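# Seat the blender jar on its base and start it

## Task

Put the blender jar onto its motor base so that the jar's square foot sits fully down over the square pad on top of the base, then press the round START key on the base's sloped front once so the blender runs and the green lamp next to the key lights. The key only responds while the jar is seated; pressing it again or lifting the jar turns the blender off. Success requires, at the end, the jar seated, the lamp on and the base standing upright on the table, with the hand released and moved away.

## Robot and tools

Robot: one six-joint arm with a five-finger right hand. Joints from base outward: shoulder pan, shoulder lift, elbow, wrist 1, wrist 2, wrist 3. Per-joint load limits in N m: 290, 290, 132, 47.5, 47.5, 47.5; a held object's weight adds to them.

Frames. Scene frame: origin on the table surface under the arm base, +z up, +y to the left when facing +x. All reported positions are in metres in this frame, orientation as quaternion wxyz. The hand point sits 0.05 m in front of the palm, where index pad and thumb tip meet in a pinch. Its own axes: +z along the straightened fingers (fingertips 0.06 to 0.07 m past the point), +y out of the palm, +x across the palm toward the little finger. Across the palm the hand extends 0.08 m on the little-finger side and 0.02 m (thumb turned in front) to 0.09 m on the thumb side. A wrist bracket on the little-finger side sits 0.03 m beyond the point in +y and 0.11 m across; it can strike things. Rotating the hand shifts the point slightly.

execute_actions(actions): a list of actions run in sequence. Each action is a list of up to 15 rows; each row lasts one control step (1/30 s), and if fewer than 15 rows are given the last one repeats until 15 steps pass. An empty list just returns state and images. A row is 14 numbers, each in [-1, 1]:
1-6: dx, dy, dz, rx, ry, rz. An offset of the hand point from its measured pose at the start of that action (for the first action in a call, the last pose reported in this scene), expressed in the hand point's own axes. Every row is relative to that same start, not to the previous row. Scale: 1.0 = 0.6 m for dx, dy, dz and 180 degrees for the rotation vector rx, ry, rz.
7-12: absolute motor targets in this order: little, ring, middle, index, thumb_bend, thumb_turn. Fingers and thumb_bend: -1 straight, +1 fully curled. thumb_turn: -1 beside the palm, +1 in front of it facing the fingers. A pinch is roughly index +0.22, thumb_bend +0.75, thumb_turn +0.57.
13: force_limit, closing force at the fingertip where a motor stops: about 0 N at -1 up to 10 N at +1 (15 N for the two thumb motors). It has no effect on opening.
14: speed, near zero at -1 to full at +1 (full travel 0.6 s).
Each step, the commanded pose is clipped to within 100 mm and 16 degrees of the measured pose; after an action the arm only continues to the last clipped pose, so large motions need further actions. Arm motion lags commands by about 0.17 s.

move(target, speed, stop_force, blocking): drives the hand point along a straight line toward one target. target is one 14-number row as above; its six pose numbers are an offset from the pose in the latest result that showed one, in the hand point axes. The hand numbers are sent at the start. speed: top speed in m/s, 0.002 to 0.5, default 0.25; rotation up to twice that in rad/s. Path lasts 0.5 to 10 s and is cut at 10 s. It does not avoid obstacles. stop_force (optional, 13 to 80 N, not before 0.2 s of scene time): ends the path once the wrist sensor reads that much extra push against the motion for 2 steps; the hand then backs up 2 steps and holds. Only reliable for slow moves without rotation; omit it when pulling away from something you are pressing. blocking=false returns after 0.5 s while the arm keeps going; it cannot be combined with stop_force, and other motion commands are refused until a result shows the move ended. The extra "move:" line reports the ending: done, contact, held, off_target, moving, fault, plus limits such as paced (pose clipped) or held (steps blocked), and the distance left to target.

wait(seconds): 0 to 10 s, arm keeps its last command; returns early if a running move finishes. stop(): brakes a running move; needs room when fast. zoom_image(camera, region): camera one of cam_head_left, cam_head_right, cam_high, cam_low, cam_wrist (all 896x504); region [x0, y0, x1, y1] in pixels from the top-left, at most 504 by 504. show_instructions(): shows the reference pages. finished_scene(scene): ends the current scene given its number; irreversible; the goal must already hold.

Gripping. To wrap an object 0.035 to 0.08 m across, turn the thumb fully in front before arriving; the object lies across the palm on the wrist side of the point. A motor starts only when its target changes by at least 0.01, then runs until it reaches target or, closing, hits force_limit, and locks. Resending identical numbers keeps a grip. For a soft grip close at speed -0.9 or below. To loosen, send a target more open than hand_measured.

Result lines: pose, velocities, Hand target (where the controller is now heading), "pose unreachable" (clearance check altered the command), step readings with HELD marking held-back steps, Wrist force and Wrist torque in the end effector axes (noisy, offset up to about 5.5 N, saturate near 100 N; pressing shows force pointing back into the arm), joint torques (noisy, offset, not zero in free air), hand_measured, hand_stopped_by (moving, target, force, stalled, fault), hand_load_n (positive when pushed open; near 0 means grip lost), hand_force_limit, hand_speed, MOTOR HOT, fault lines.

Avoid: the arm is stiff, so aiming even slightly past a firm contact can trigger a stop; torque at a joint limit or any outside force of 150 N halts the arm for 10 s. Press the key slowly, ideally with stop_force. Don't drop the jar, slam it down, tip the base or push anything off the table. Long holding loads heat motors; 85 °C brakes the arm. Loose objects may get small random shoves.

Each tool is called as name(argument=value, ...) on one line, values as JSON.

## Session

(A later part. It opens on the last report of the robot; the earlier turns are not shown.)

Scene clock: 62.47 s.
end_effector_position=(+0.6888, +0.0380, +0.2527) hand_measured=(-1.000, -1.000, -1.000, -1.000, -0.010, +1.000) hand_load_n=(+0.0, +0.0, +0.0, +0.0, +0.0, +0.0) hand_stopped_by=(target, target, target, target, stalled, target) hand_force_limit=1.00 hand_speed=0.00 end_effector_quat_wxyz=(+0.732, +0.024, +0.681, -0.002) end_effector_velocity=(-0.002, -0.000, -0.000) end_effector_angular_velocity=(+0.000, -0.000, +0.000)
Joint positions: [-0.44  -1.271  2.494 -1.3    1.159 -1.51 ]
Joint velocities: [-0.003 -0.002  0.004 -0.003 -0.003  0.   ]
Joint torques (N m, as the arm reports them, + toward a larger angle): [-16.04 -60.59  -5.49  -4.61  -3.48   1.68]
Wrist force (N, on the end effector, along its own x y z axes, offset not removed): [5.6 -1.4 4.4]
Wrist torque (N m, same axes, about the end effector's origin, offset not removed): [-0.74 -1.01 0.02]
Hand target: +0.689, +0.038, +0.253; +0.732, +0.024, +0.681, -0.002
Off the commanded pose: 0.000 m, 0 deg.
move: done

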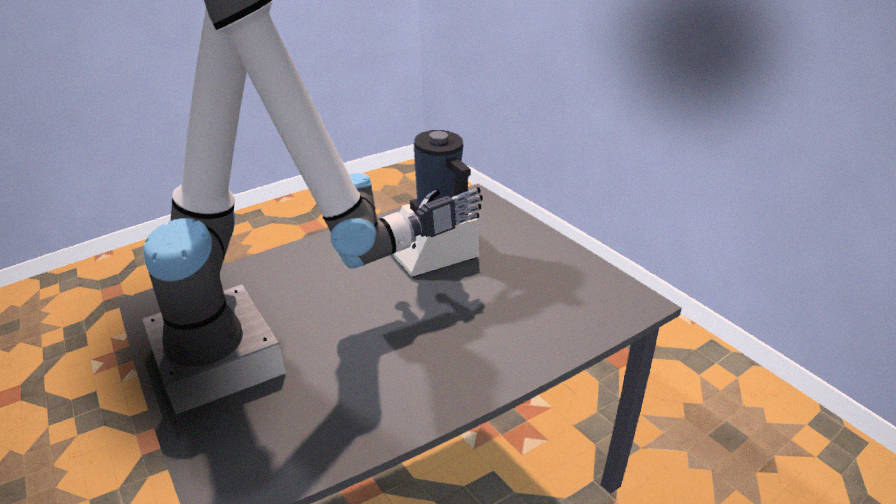

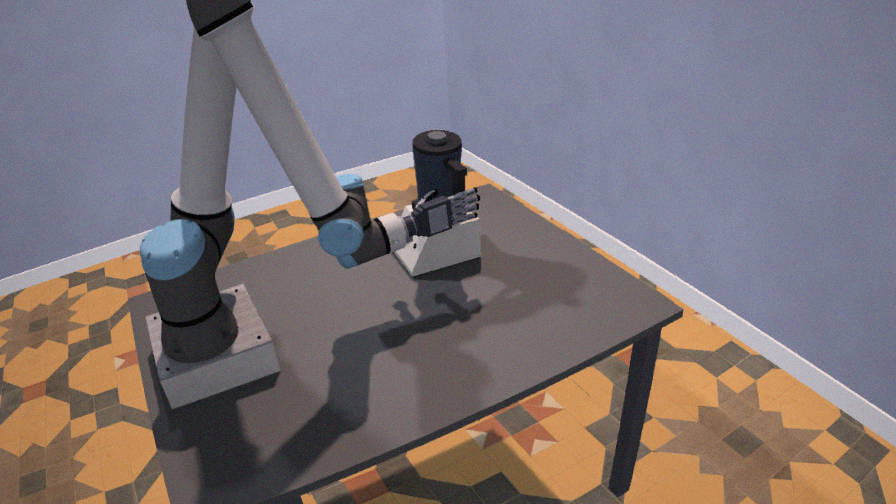

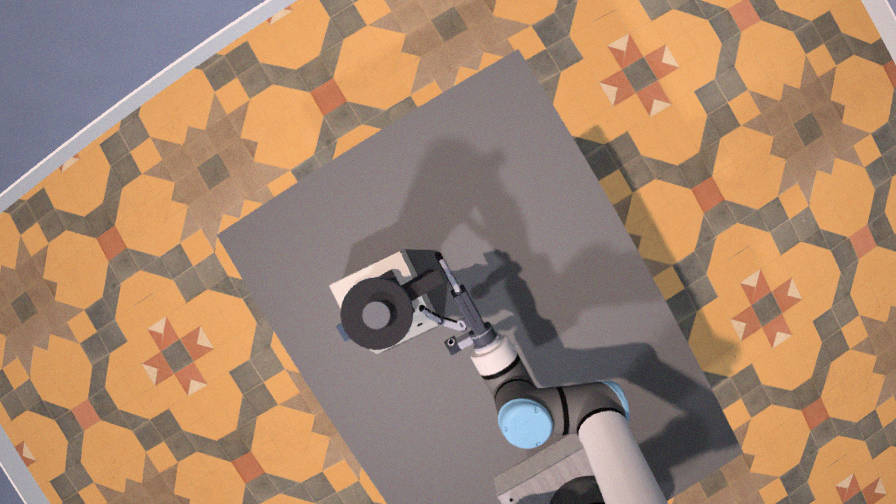

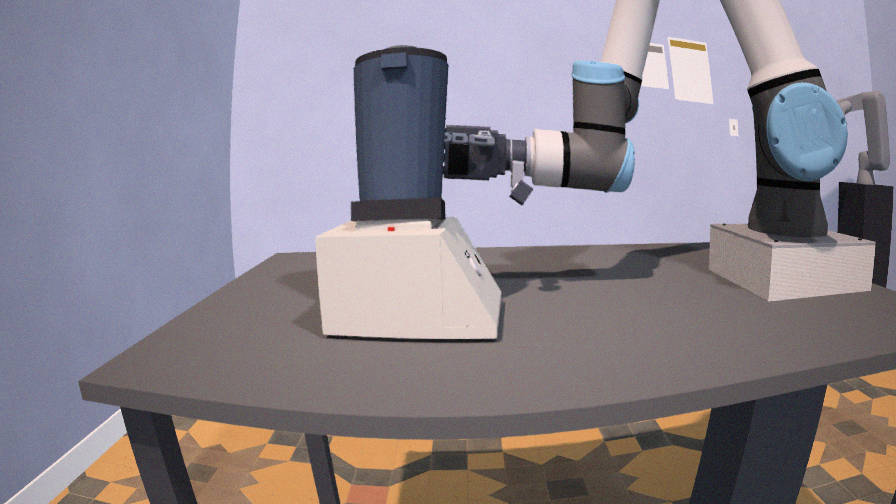

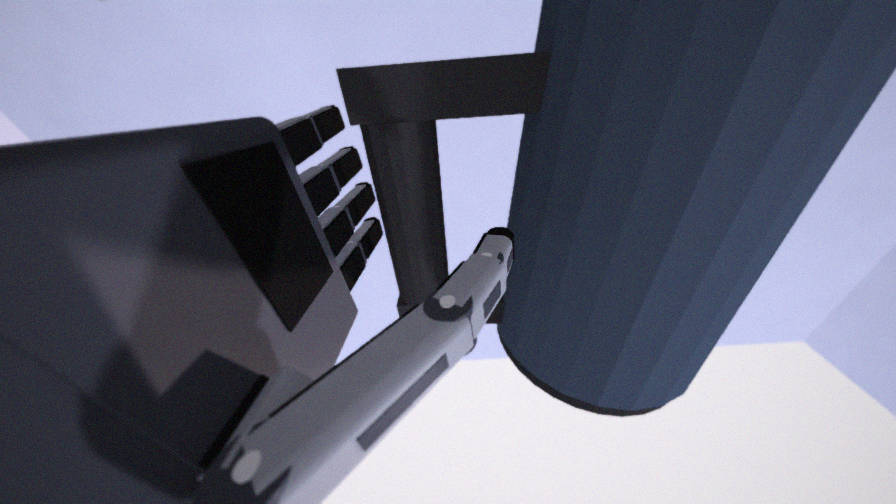

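move(target=[0,-0.01,-0.03,0,0,0,-1,-1,-1,-1,-1,-1,1,0.5], speed=0.05)

move(target=[0,0,0.12,0,0,0,-1,-1,-1,-1,-1,-1,1,0.5], speed=0.06)

move(target=[0,0.07,0,0,0,0,-1,-1,-1,-1,-1,-1,1,0.5], speed=0.008, stop_force=13)

zoom_image(camera="cam_low", region=[300,60,520,280])

Scene clock: 66.07 s.
end_effector_position=(+0.6707, +0.0327, +0.2512) hand_measured=(-1.000, -1.000, -1.000, -1.000, -1.000, -1.000) hand_load_n=(+0.0, +0.0, +0.0, +0.0, +0.0, +0.0) hand_stopped_by=(target, target, target, target, target, target) hand_force_limit=1.00 hand_speed=0.50 end_effector_quat_wxyz=(+0.732, +0.024, +0.681, -0.002) end_effector_velocity=(+0.000, -0.000, +0.001) end_effector_angular_velocity=(-0.000, -0.001, -0.000)
Joint positions: [-0.475 -1.285  2.529 -1.322  1.125 -1.507]
Joint velocities: [-0.    -0.001 -0.    -0.     0.     0.   ]
Joint torques (N m, as the arm reports them, + toward a larger angle): [-15.14 -60.69  -3.92  -4.16  -3.53   1.72]
Wrist force (N, on the end effector, along its own x y z axes, offset not removed): [4.8 0.2 3.2]
Wrist torque (N m, same axes, about the end effector's origin, offset not removed): [-0.44 -0.90 -0.04]
Hand target: +0.671, +0.033, +0.251; +0.732, +0.024, +0.681, -0.002
Off the commanded pose: 0.000 m, 0 deg.
move: done

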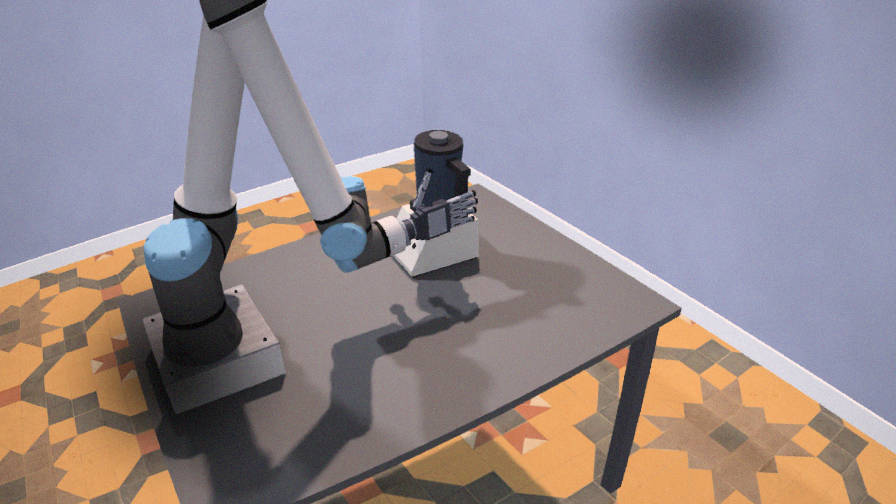

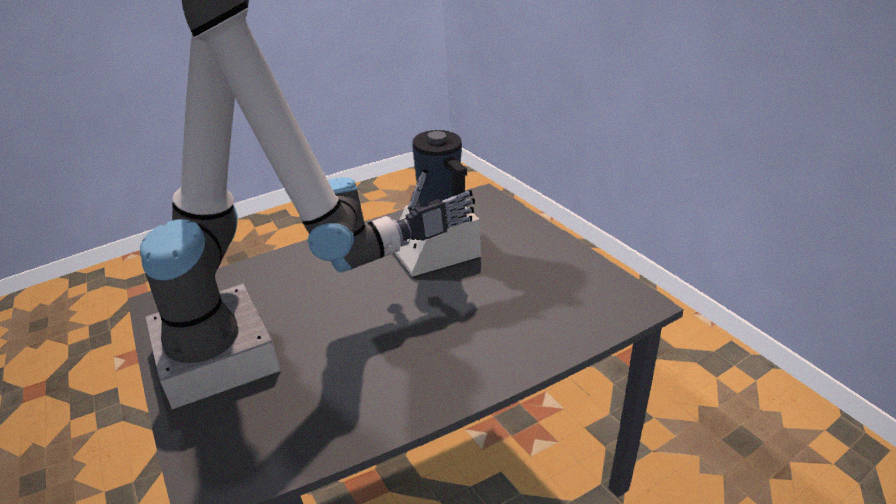

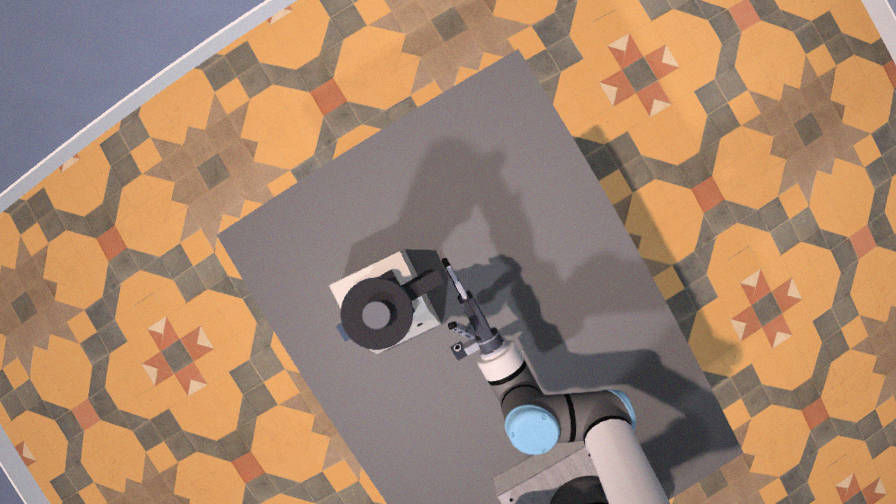

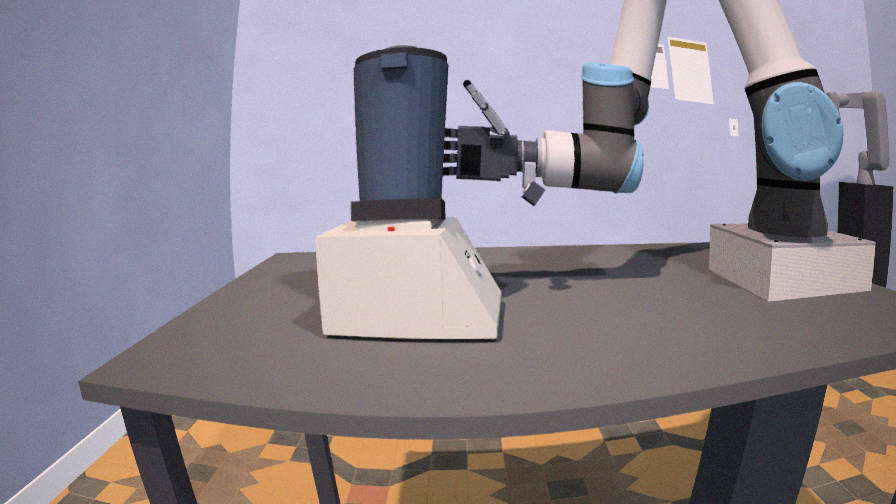

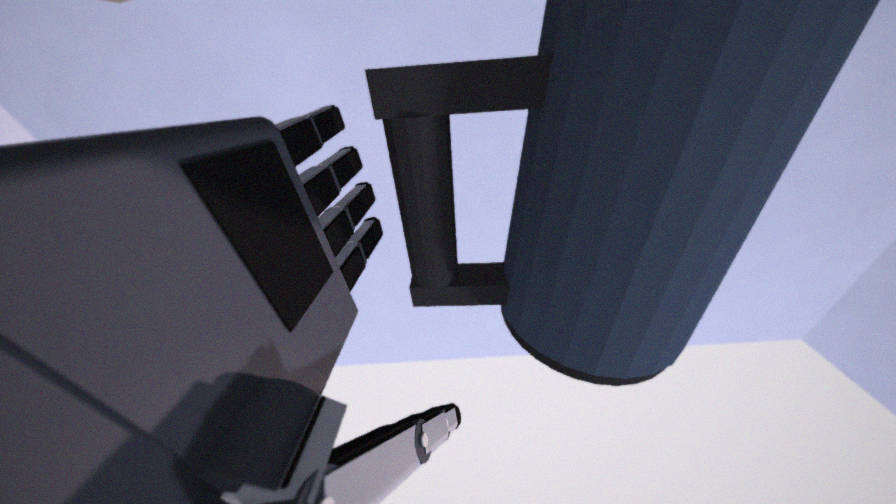

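Scene clock: 67.70 s.
end_effector_position=(+0.7422, +0.0300, +0.2563) hand_measured=(-1.000, -1.000, -1.000, -1.000, -1.000, -1.000) hand_load_n=(+0.0, +0.0, +0.0, +0.0, +0.0, +0.0) hand_stopped_by=(target, target, target, target, target, target) hand_force_limit=1.00 hand_speed=0.50 end_effector_quat_wxyz=(+0.732, +0.024, +0.681, -0.002) end_effector_velocity=(+0.003, -0.000, +0.000) end_effector_angular_velocity=(-0.002, -0.001, +0.001)
Joint positions: [-0.404 -1.225  2.388 -1.239  1.196 -1.513]
Joint velocities: [ 0.002  0.002 -0.006  0.003  0.002 -0.001]
Joint torques (N m, as the arm reports them, + toward a larger angle): [ 13.2  -40.   -28.86   0.26   2.57  -3.2 ]
Wrist force (N, on the end effector, along its own x y z axes, offset not removed): [6.1 1.3 4.0]
Wrist torque (N m, same axes, about the end effector's origin, offset not removed): [-0.38 -1.11 0.12]
Hand target: +0.742, +0.030, +0.256; +0.732, +0.024, +0.681, -0.002
Off the commanded pose: 0.000 m, 0 deg.
move: done

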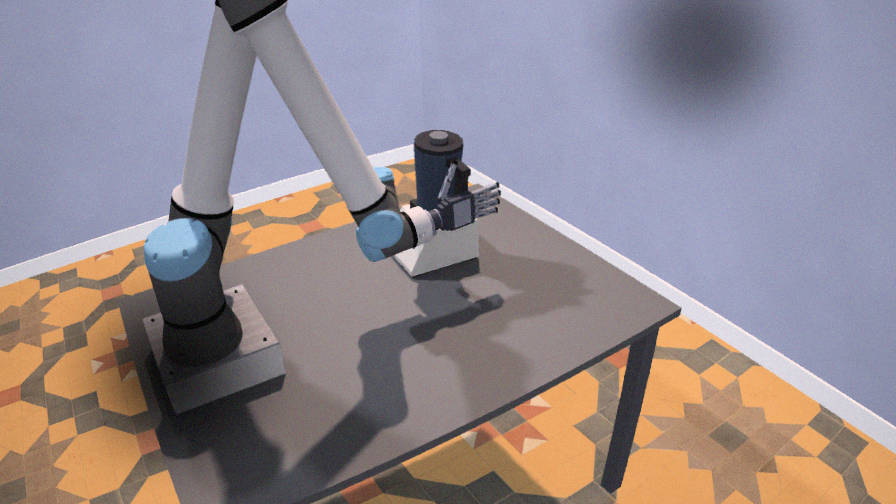

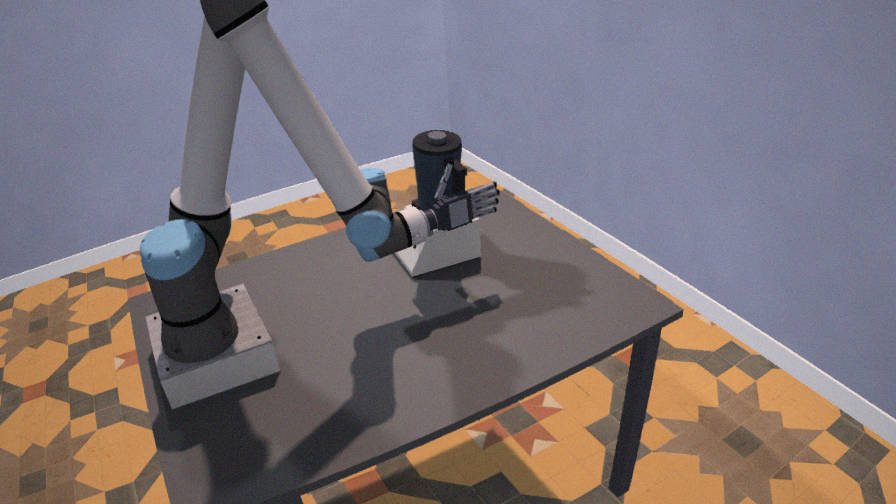

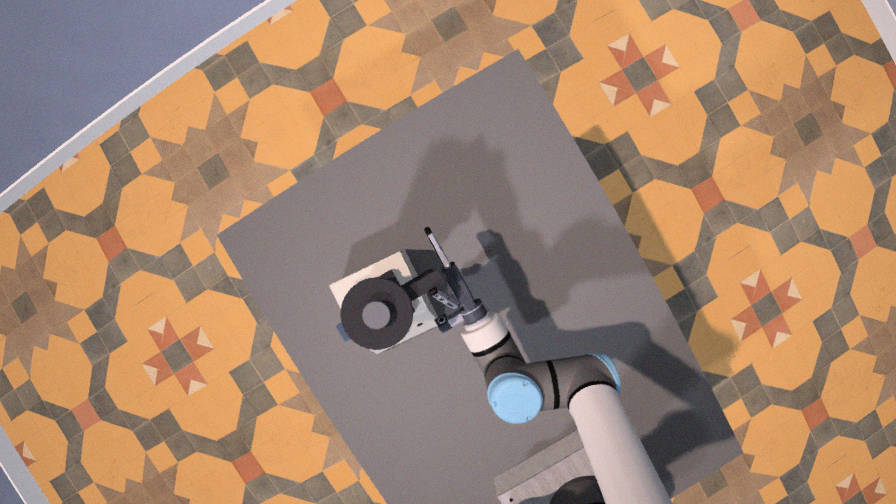

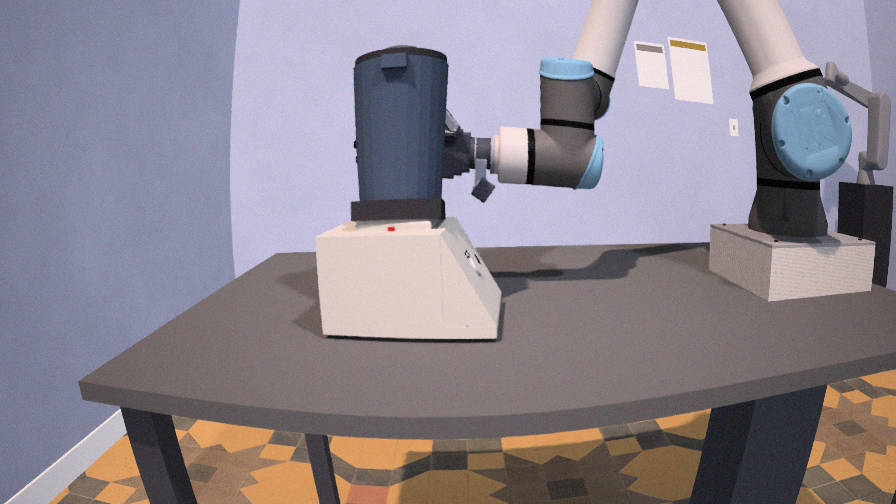

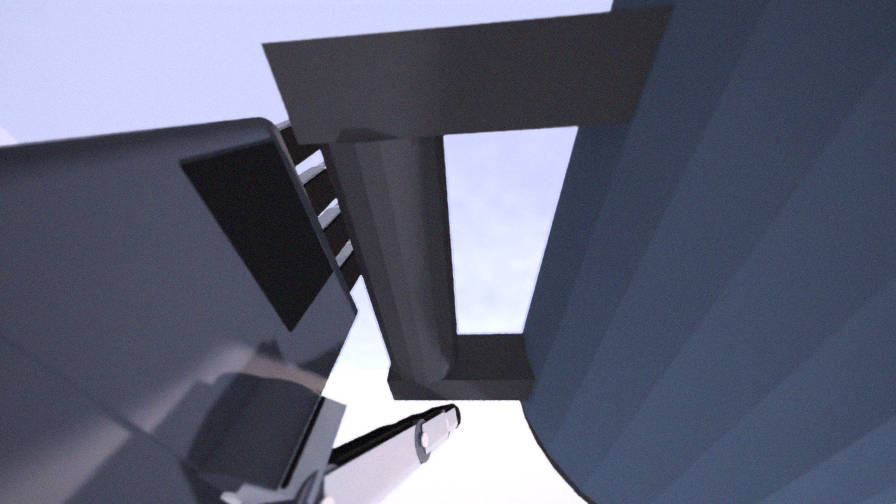

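Scene clock: 71.60 s.
end_effector_position=(+0.7433, +0.0581, +0.2573) hand_measured=(-1.000, -1.000, -1.000, -1.000, -1.000, -1.000) hand_load_n=(+0.0, +0.0, +0.0, +0.0, +0.5, -1.5) hand_stopped_by=(target, target, target, target, target, target) hand_force_limit=1.00 hand_speed=0.50 end_effector_quat_wxyz=(+0.732, +0.024, +0.681, -0.002) end_effector_velocity=(+0.000, -0.002, +0.000) end_effector_angular_velocity=(-0.001, -0.000, +0.002)
Joint positions: [-0.344 -1.226  2.386 -1.235  1.255 -1.517]
Joint velocities: [-0.005 -0.    -0.     0.    -0.008  0.   ]
Joint torques (N m, as the arm reports them, + toward a larger angle): [ -6.99 -57.74 -20.1    0.41  -5.27   0.92]
Wrist force (N, on the end effector, along its own x y z axes, offset not removed): [0.1 -9.2 -1.5]
Wrist torque (N m, same axes, about the end effector's origin, offset not removed): [-0.63 -0.95 -1.10]
Hand target: +0.743, +0.058, +0.257; +0.732, +0.024, +0.681, -0.002
Off the commanded pose: 0.014 m, 0 deg.
move: contact

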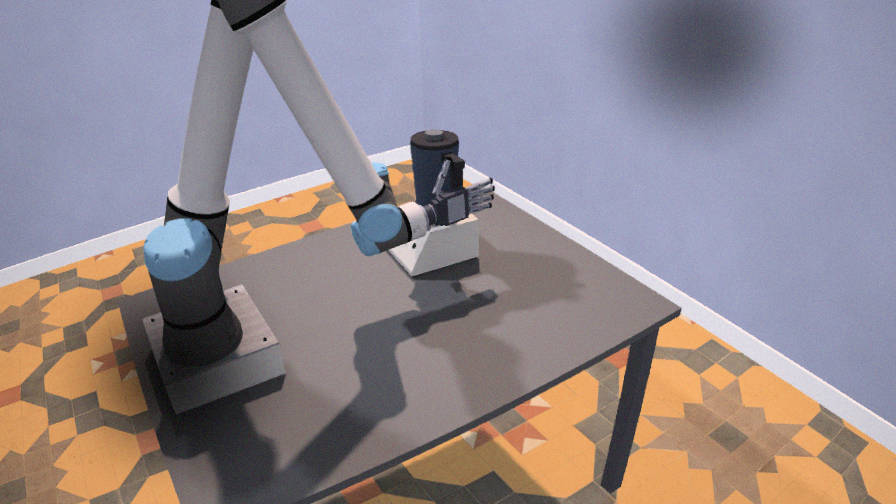

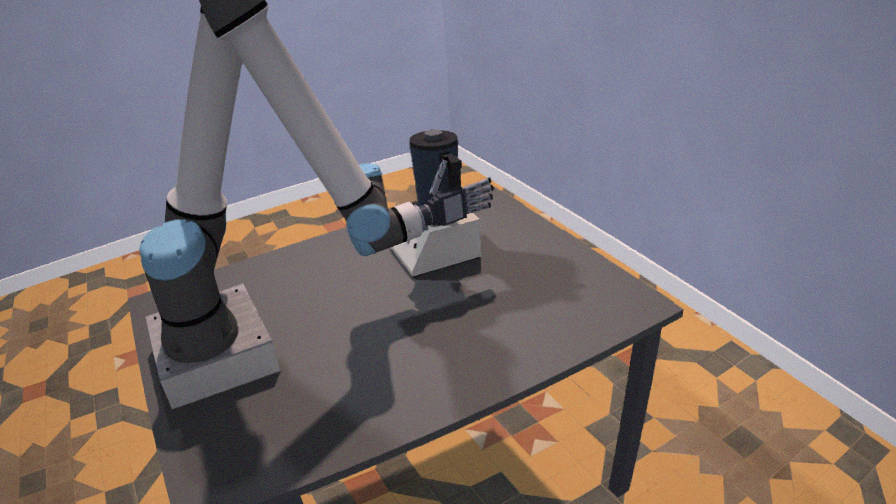

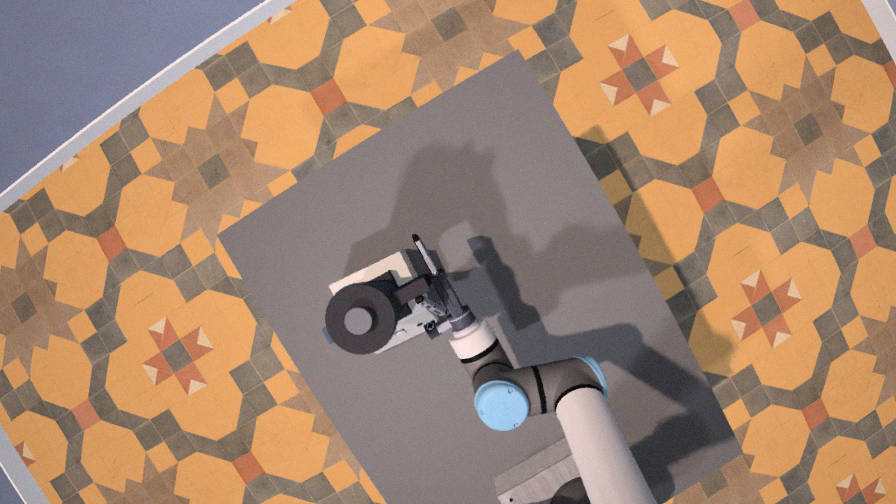

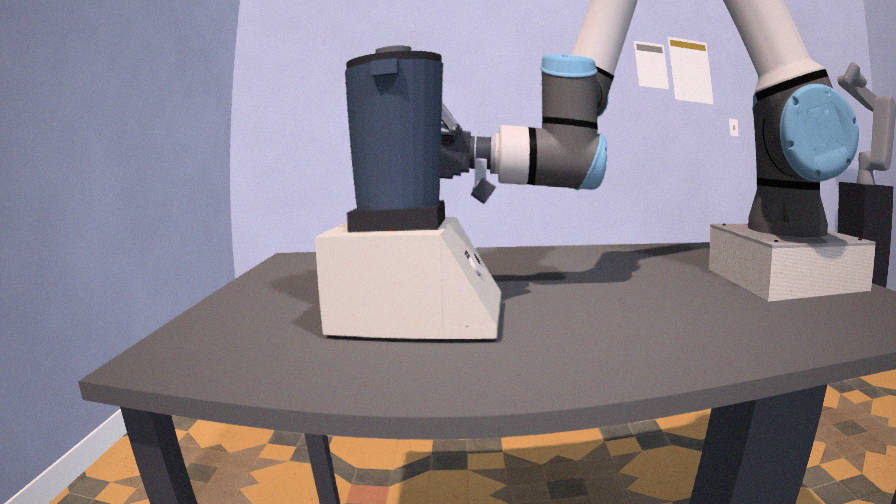

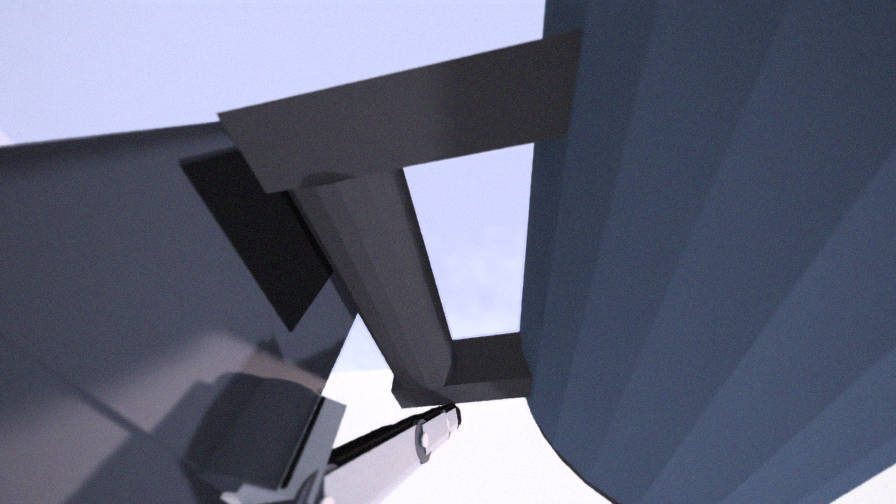

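Region (300, 60, 520, 280) of cam_low's 896x504 image, scaled by 2.291, with more detail than that image has.

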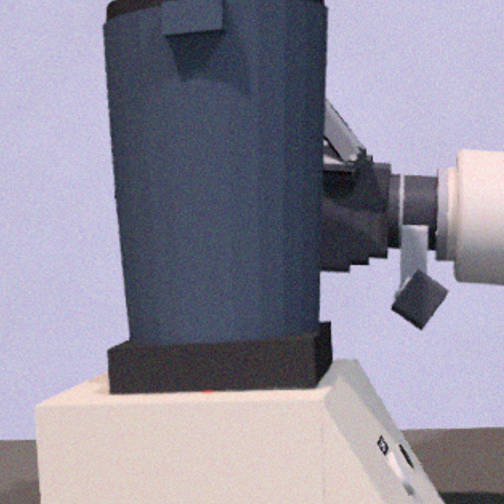

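Near side dropped; now back off the push.

move(target=[0,-0.045,0,0,0,0,-1,-1,-1,-1,-1,-1,1,0.5], speed=0.02)

move(target=[0,-0.02,-0.35,0,0,0,-1,-1,-1,-1,-1,-1,1,0.5], speed=0.12)

zoom_image(camera="cam_low", region=[300,60,540,340])

zoom_image(camera="cam_high", region=[290,230,490,400])

Scene clock: 74.47 s.
end_effector_position=(+0.7423, +0.0313, +0.2564) hand_measured=(-1.000, -1.000, -1.000, -1.000, -1.000, -1.000) hand_load_n=(+0.0, +0.0, +0.0, +0.0, +0.5, -1.5) hand_stopped_by=(target, target, target, target, target, target) hand_force_limit=1.00 hand_speed=0.50 end_effector_quat_wxyz=(+0.732, +0.024, +0.681, -0.002) end_effector_velocity=(-0.000, -0.002, -0.000) end_effector_angular_velocity=(-0.001, +0.000, +0.001)
Joint positions: [-0.401 -1.225  2.388 -1.239  1.198 -1.513]
Joint velocities: [-0.005 -0.     0.001 -0.    -0.005 -0.001]
Joint torques (N m, as the arm reports them, + toward a larger angle): [-13.1  -34.39  -7.35  -4.32  -3.11   2.31]
Wrist force (N, on the end effector, along its own x y z axes, offset not removed): [3.4 2.2 0.2]
Wrist torque (N m, same axes, about the end effector's origin, offset not removed): [-0.44 -1.17 -0.18]
Hand target: +0.742, +0.031, +0.256; +0.732, +0.024, +0.681, -0.002
Off the commanded pose: 0.000 m, 0 deg.
move: done

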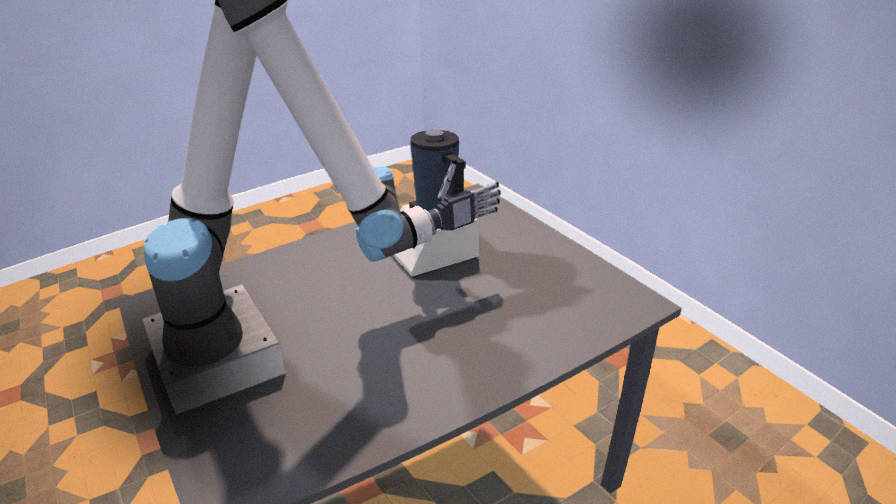

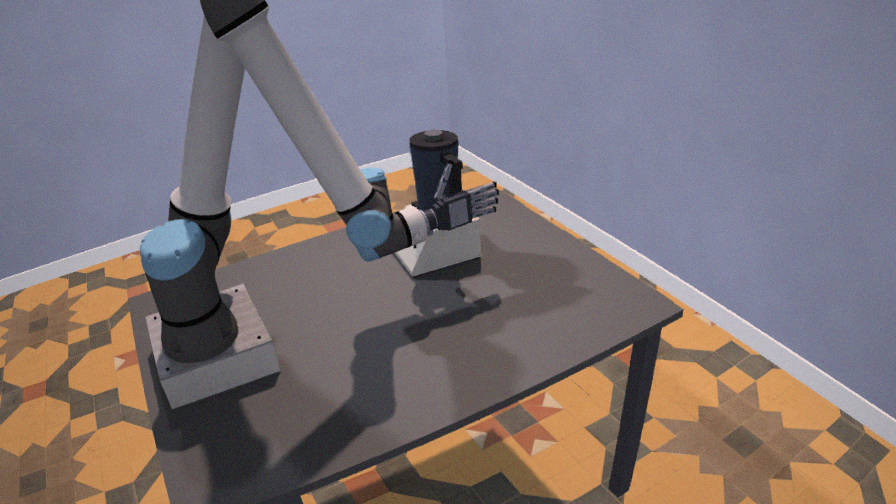

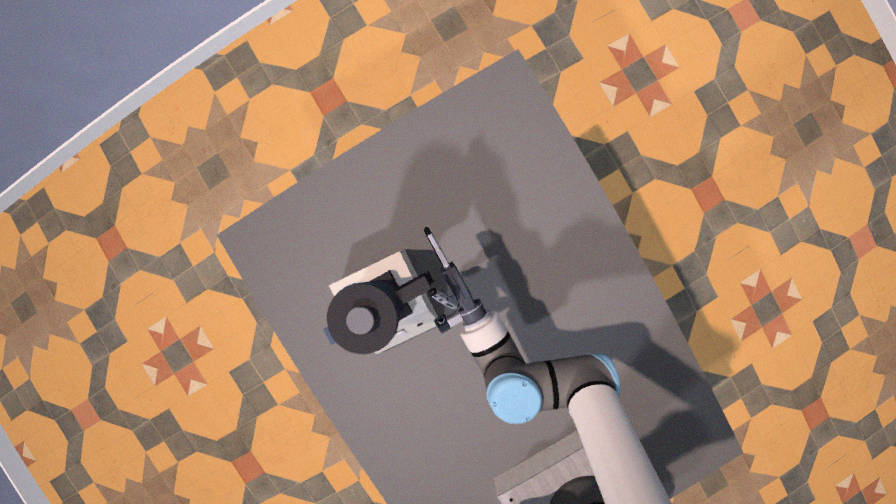

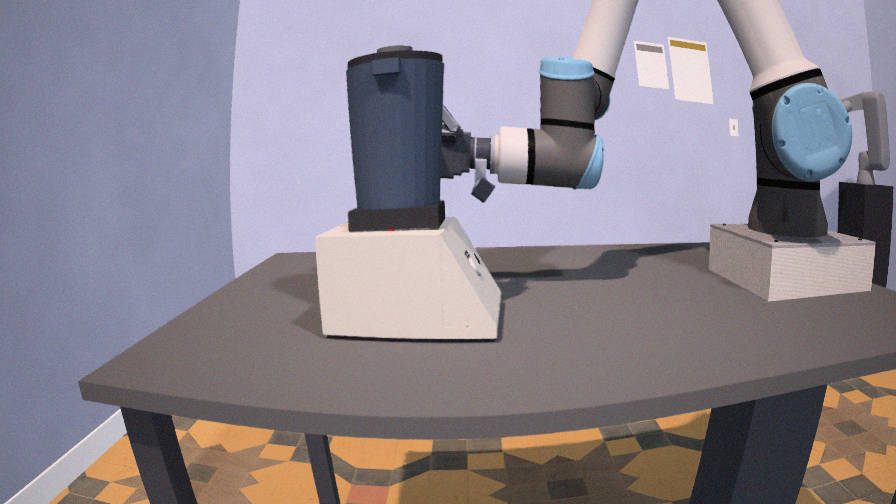

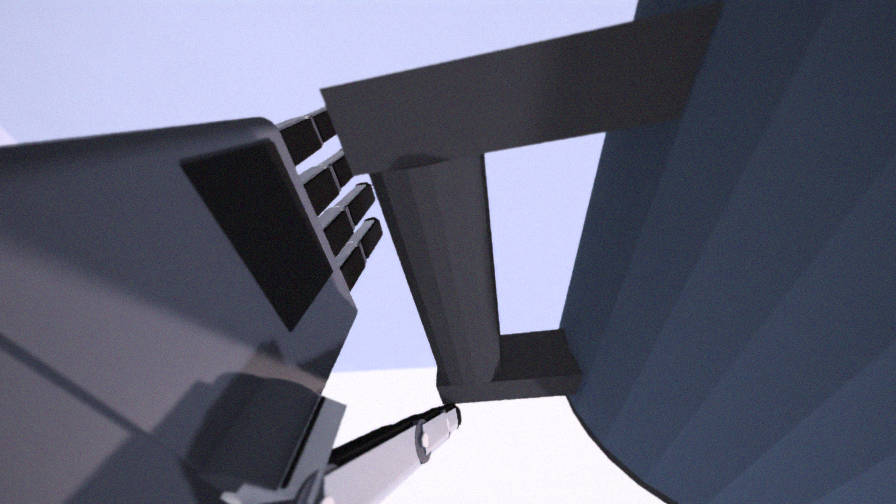

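Scene clock: 76.80 s.
end_effector_position=(+0.5328, +0.0273, +0.2412) hand_measured=(-1.000, -1.000, -1.000, -1.000, -1.000, -1.000) hand_load_n=(+0.0, +0.0, +0.0, +0.0, +0.0, +0.0) hand_stopped_by=(target, target, target, target, target, target) hand_force_limit=1.00 hand_speed=0.50 end_effector_quat_wxyz=(+0.731, +0.024, +0.681, -0.003) end_effector_velocity=(-0.003, +0.000, -0.000) end_effector_angular_velocity=(-0.001, -0.000, +0.003)
Joint positions: [-0.78  -1.388  2.818 -1.526  0.821 -1.476]
Joint velocities: [-0.013 -0.002  0.008 -0.008 -0.016  0.001]
Joint torques (N m, as the arm reports them, + toward a larger angle): [-16.18 -40.79   3.27  -4.24  -3.21   1.85]
Wrist force (N, on the end effector, along its own x y z axes, offset not removed): [5.6 -1.2 3.8]
Wrist torque (N m, same axes, about the end effector's origin, offset not removed): [-0.68 -1.00 -0.01]
Hand target: +0.532, +0.027, +0.241; +0.731, +0.023, +0.681, -0.003
Off the commanded pose: 0.000 m, 0 deg.
move: done

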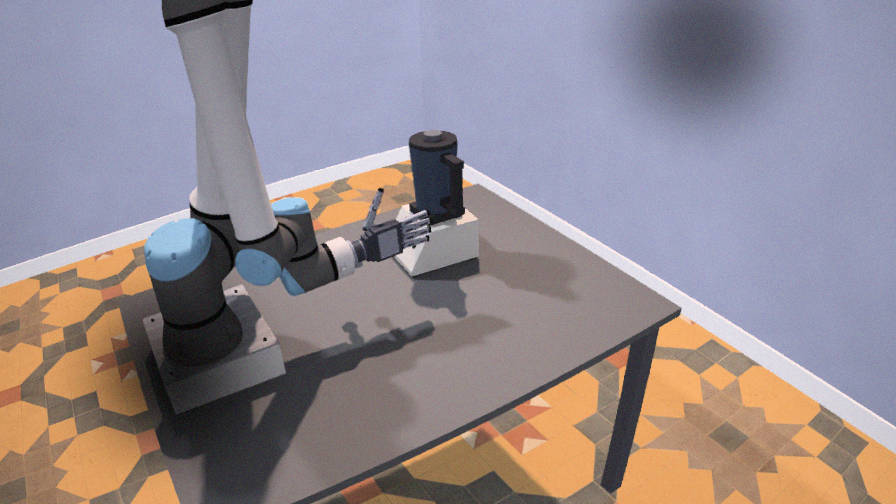

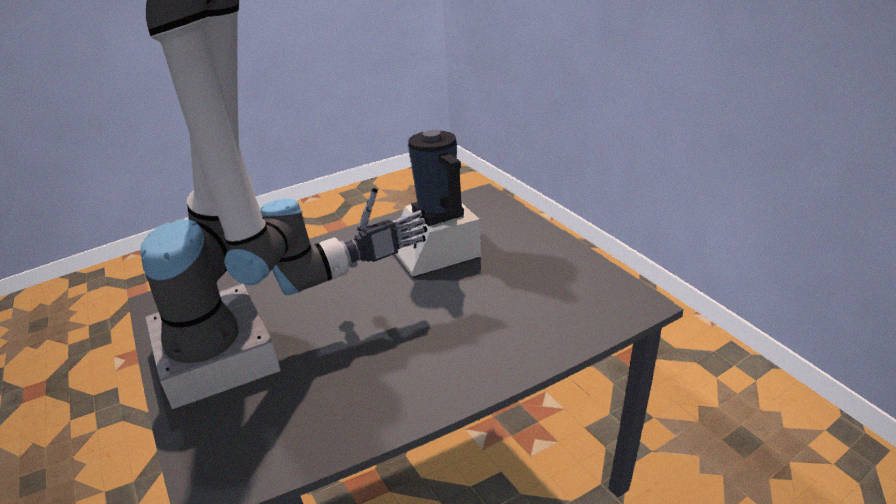

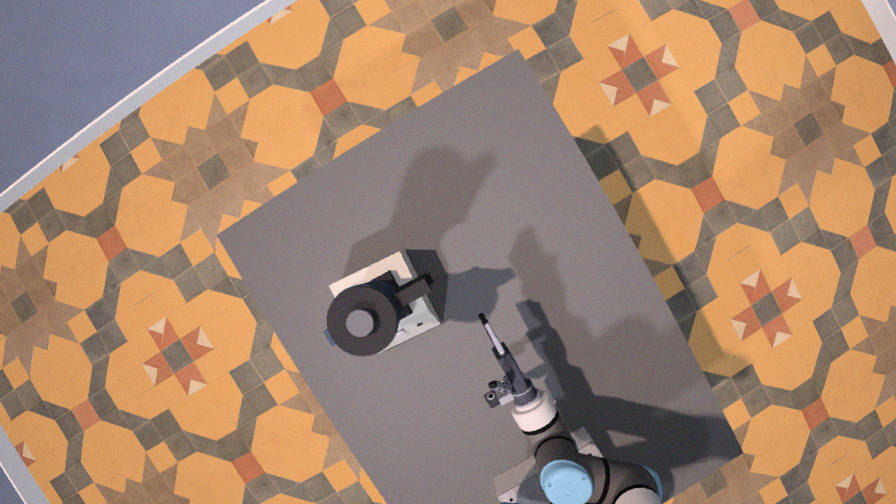

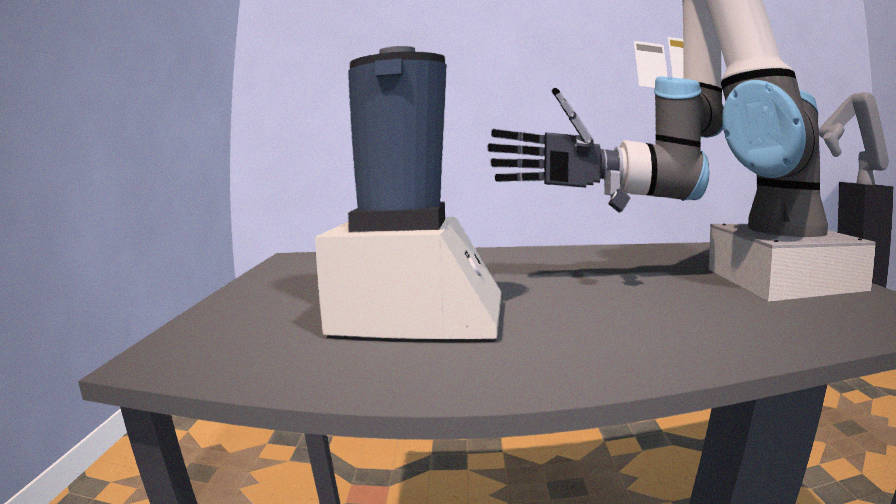

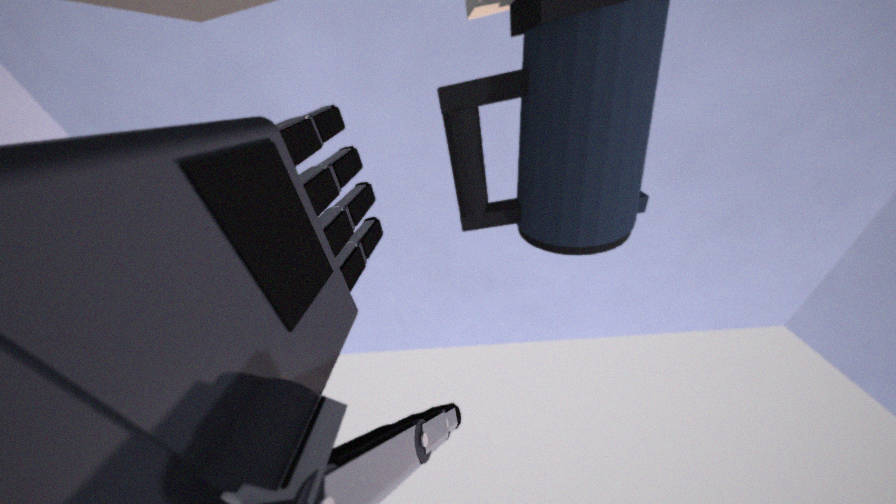

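Region (300, 60, 540, 340) of cam_low's 896x504 image, scaled by 1.800, with more detail than that image has; it fills the left 432 columns of this view, and the rest is white.

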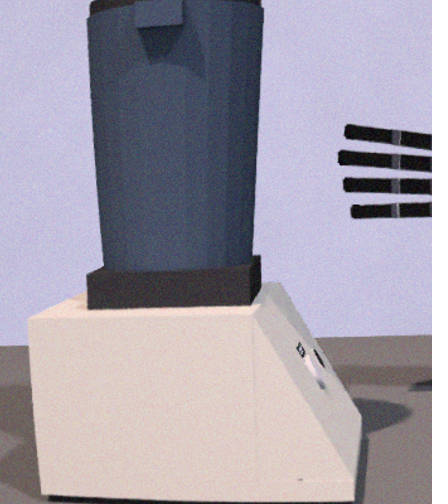

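Region (290, 230, 490, 400) of cam_high's 896x504 image, scaled by 2.520, with more detail than that image has; it fills the top 428 rows of this view, and the rest is white.

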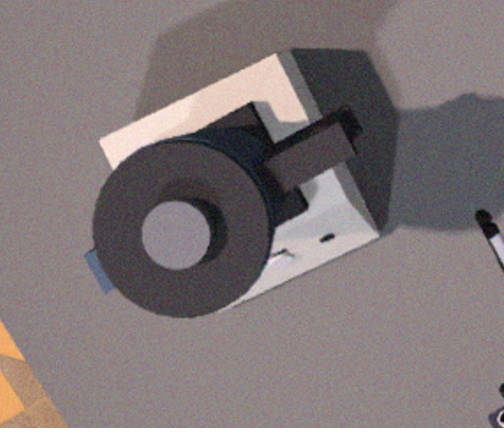

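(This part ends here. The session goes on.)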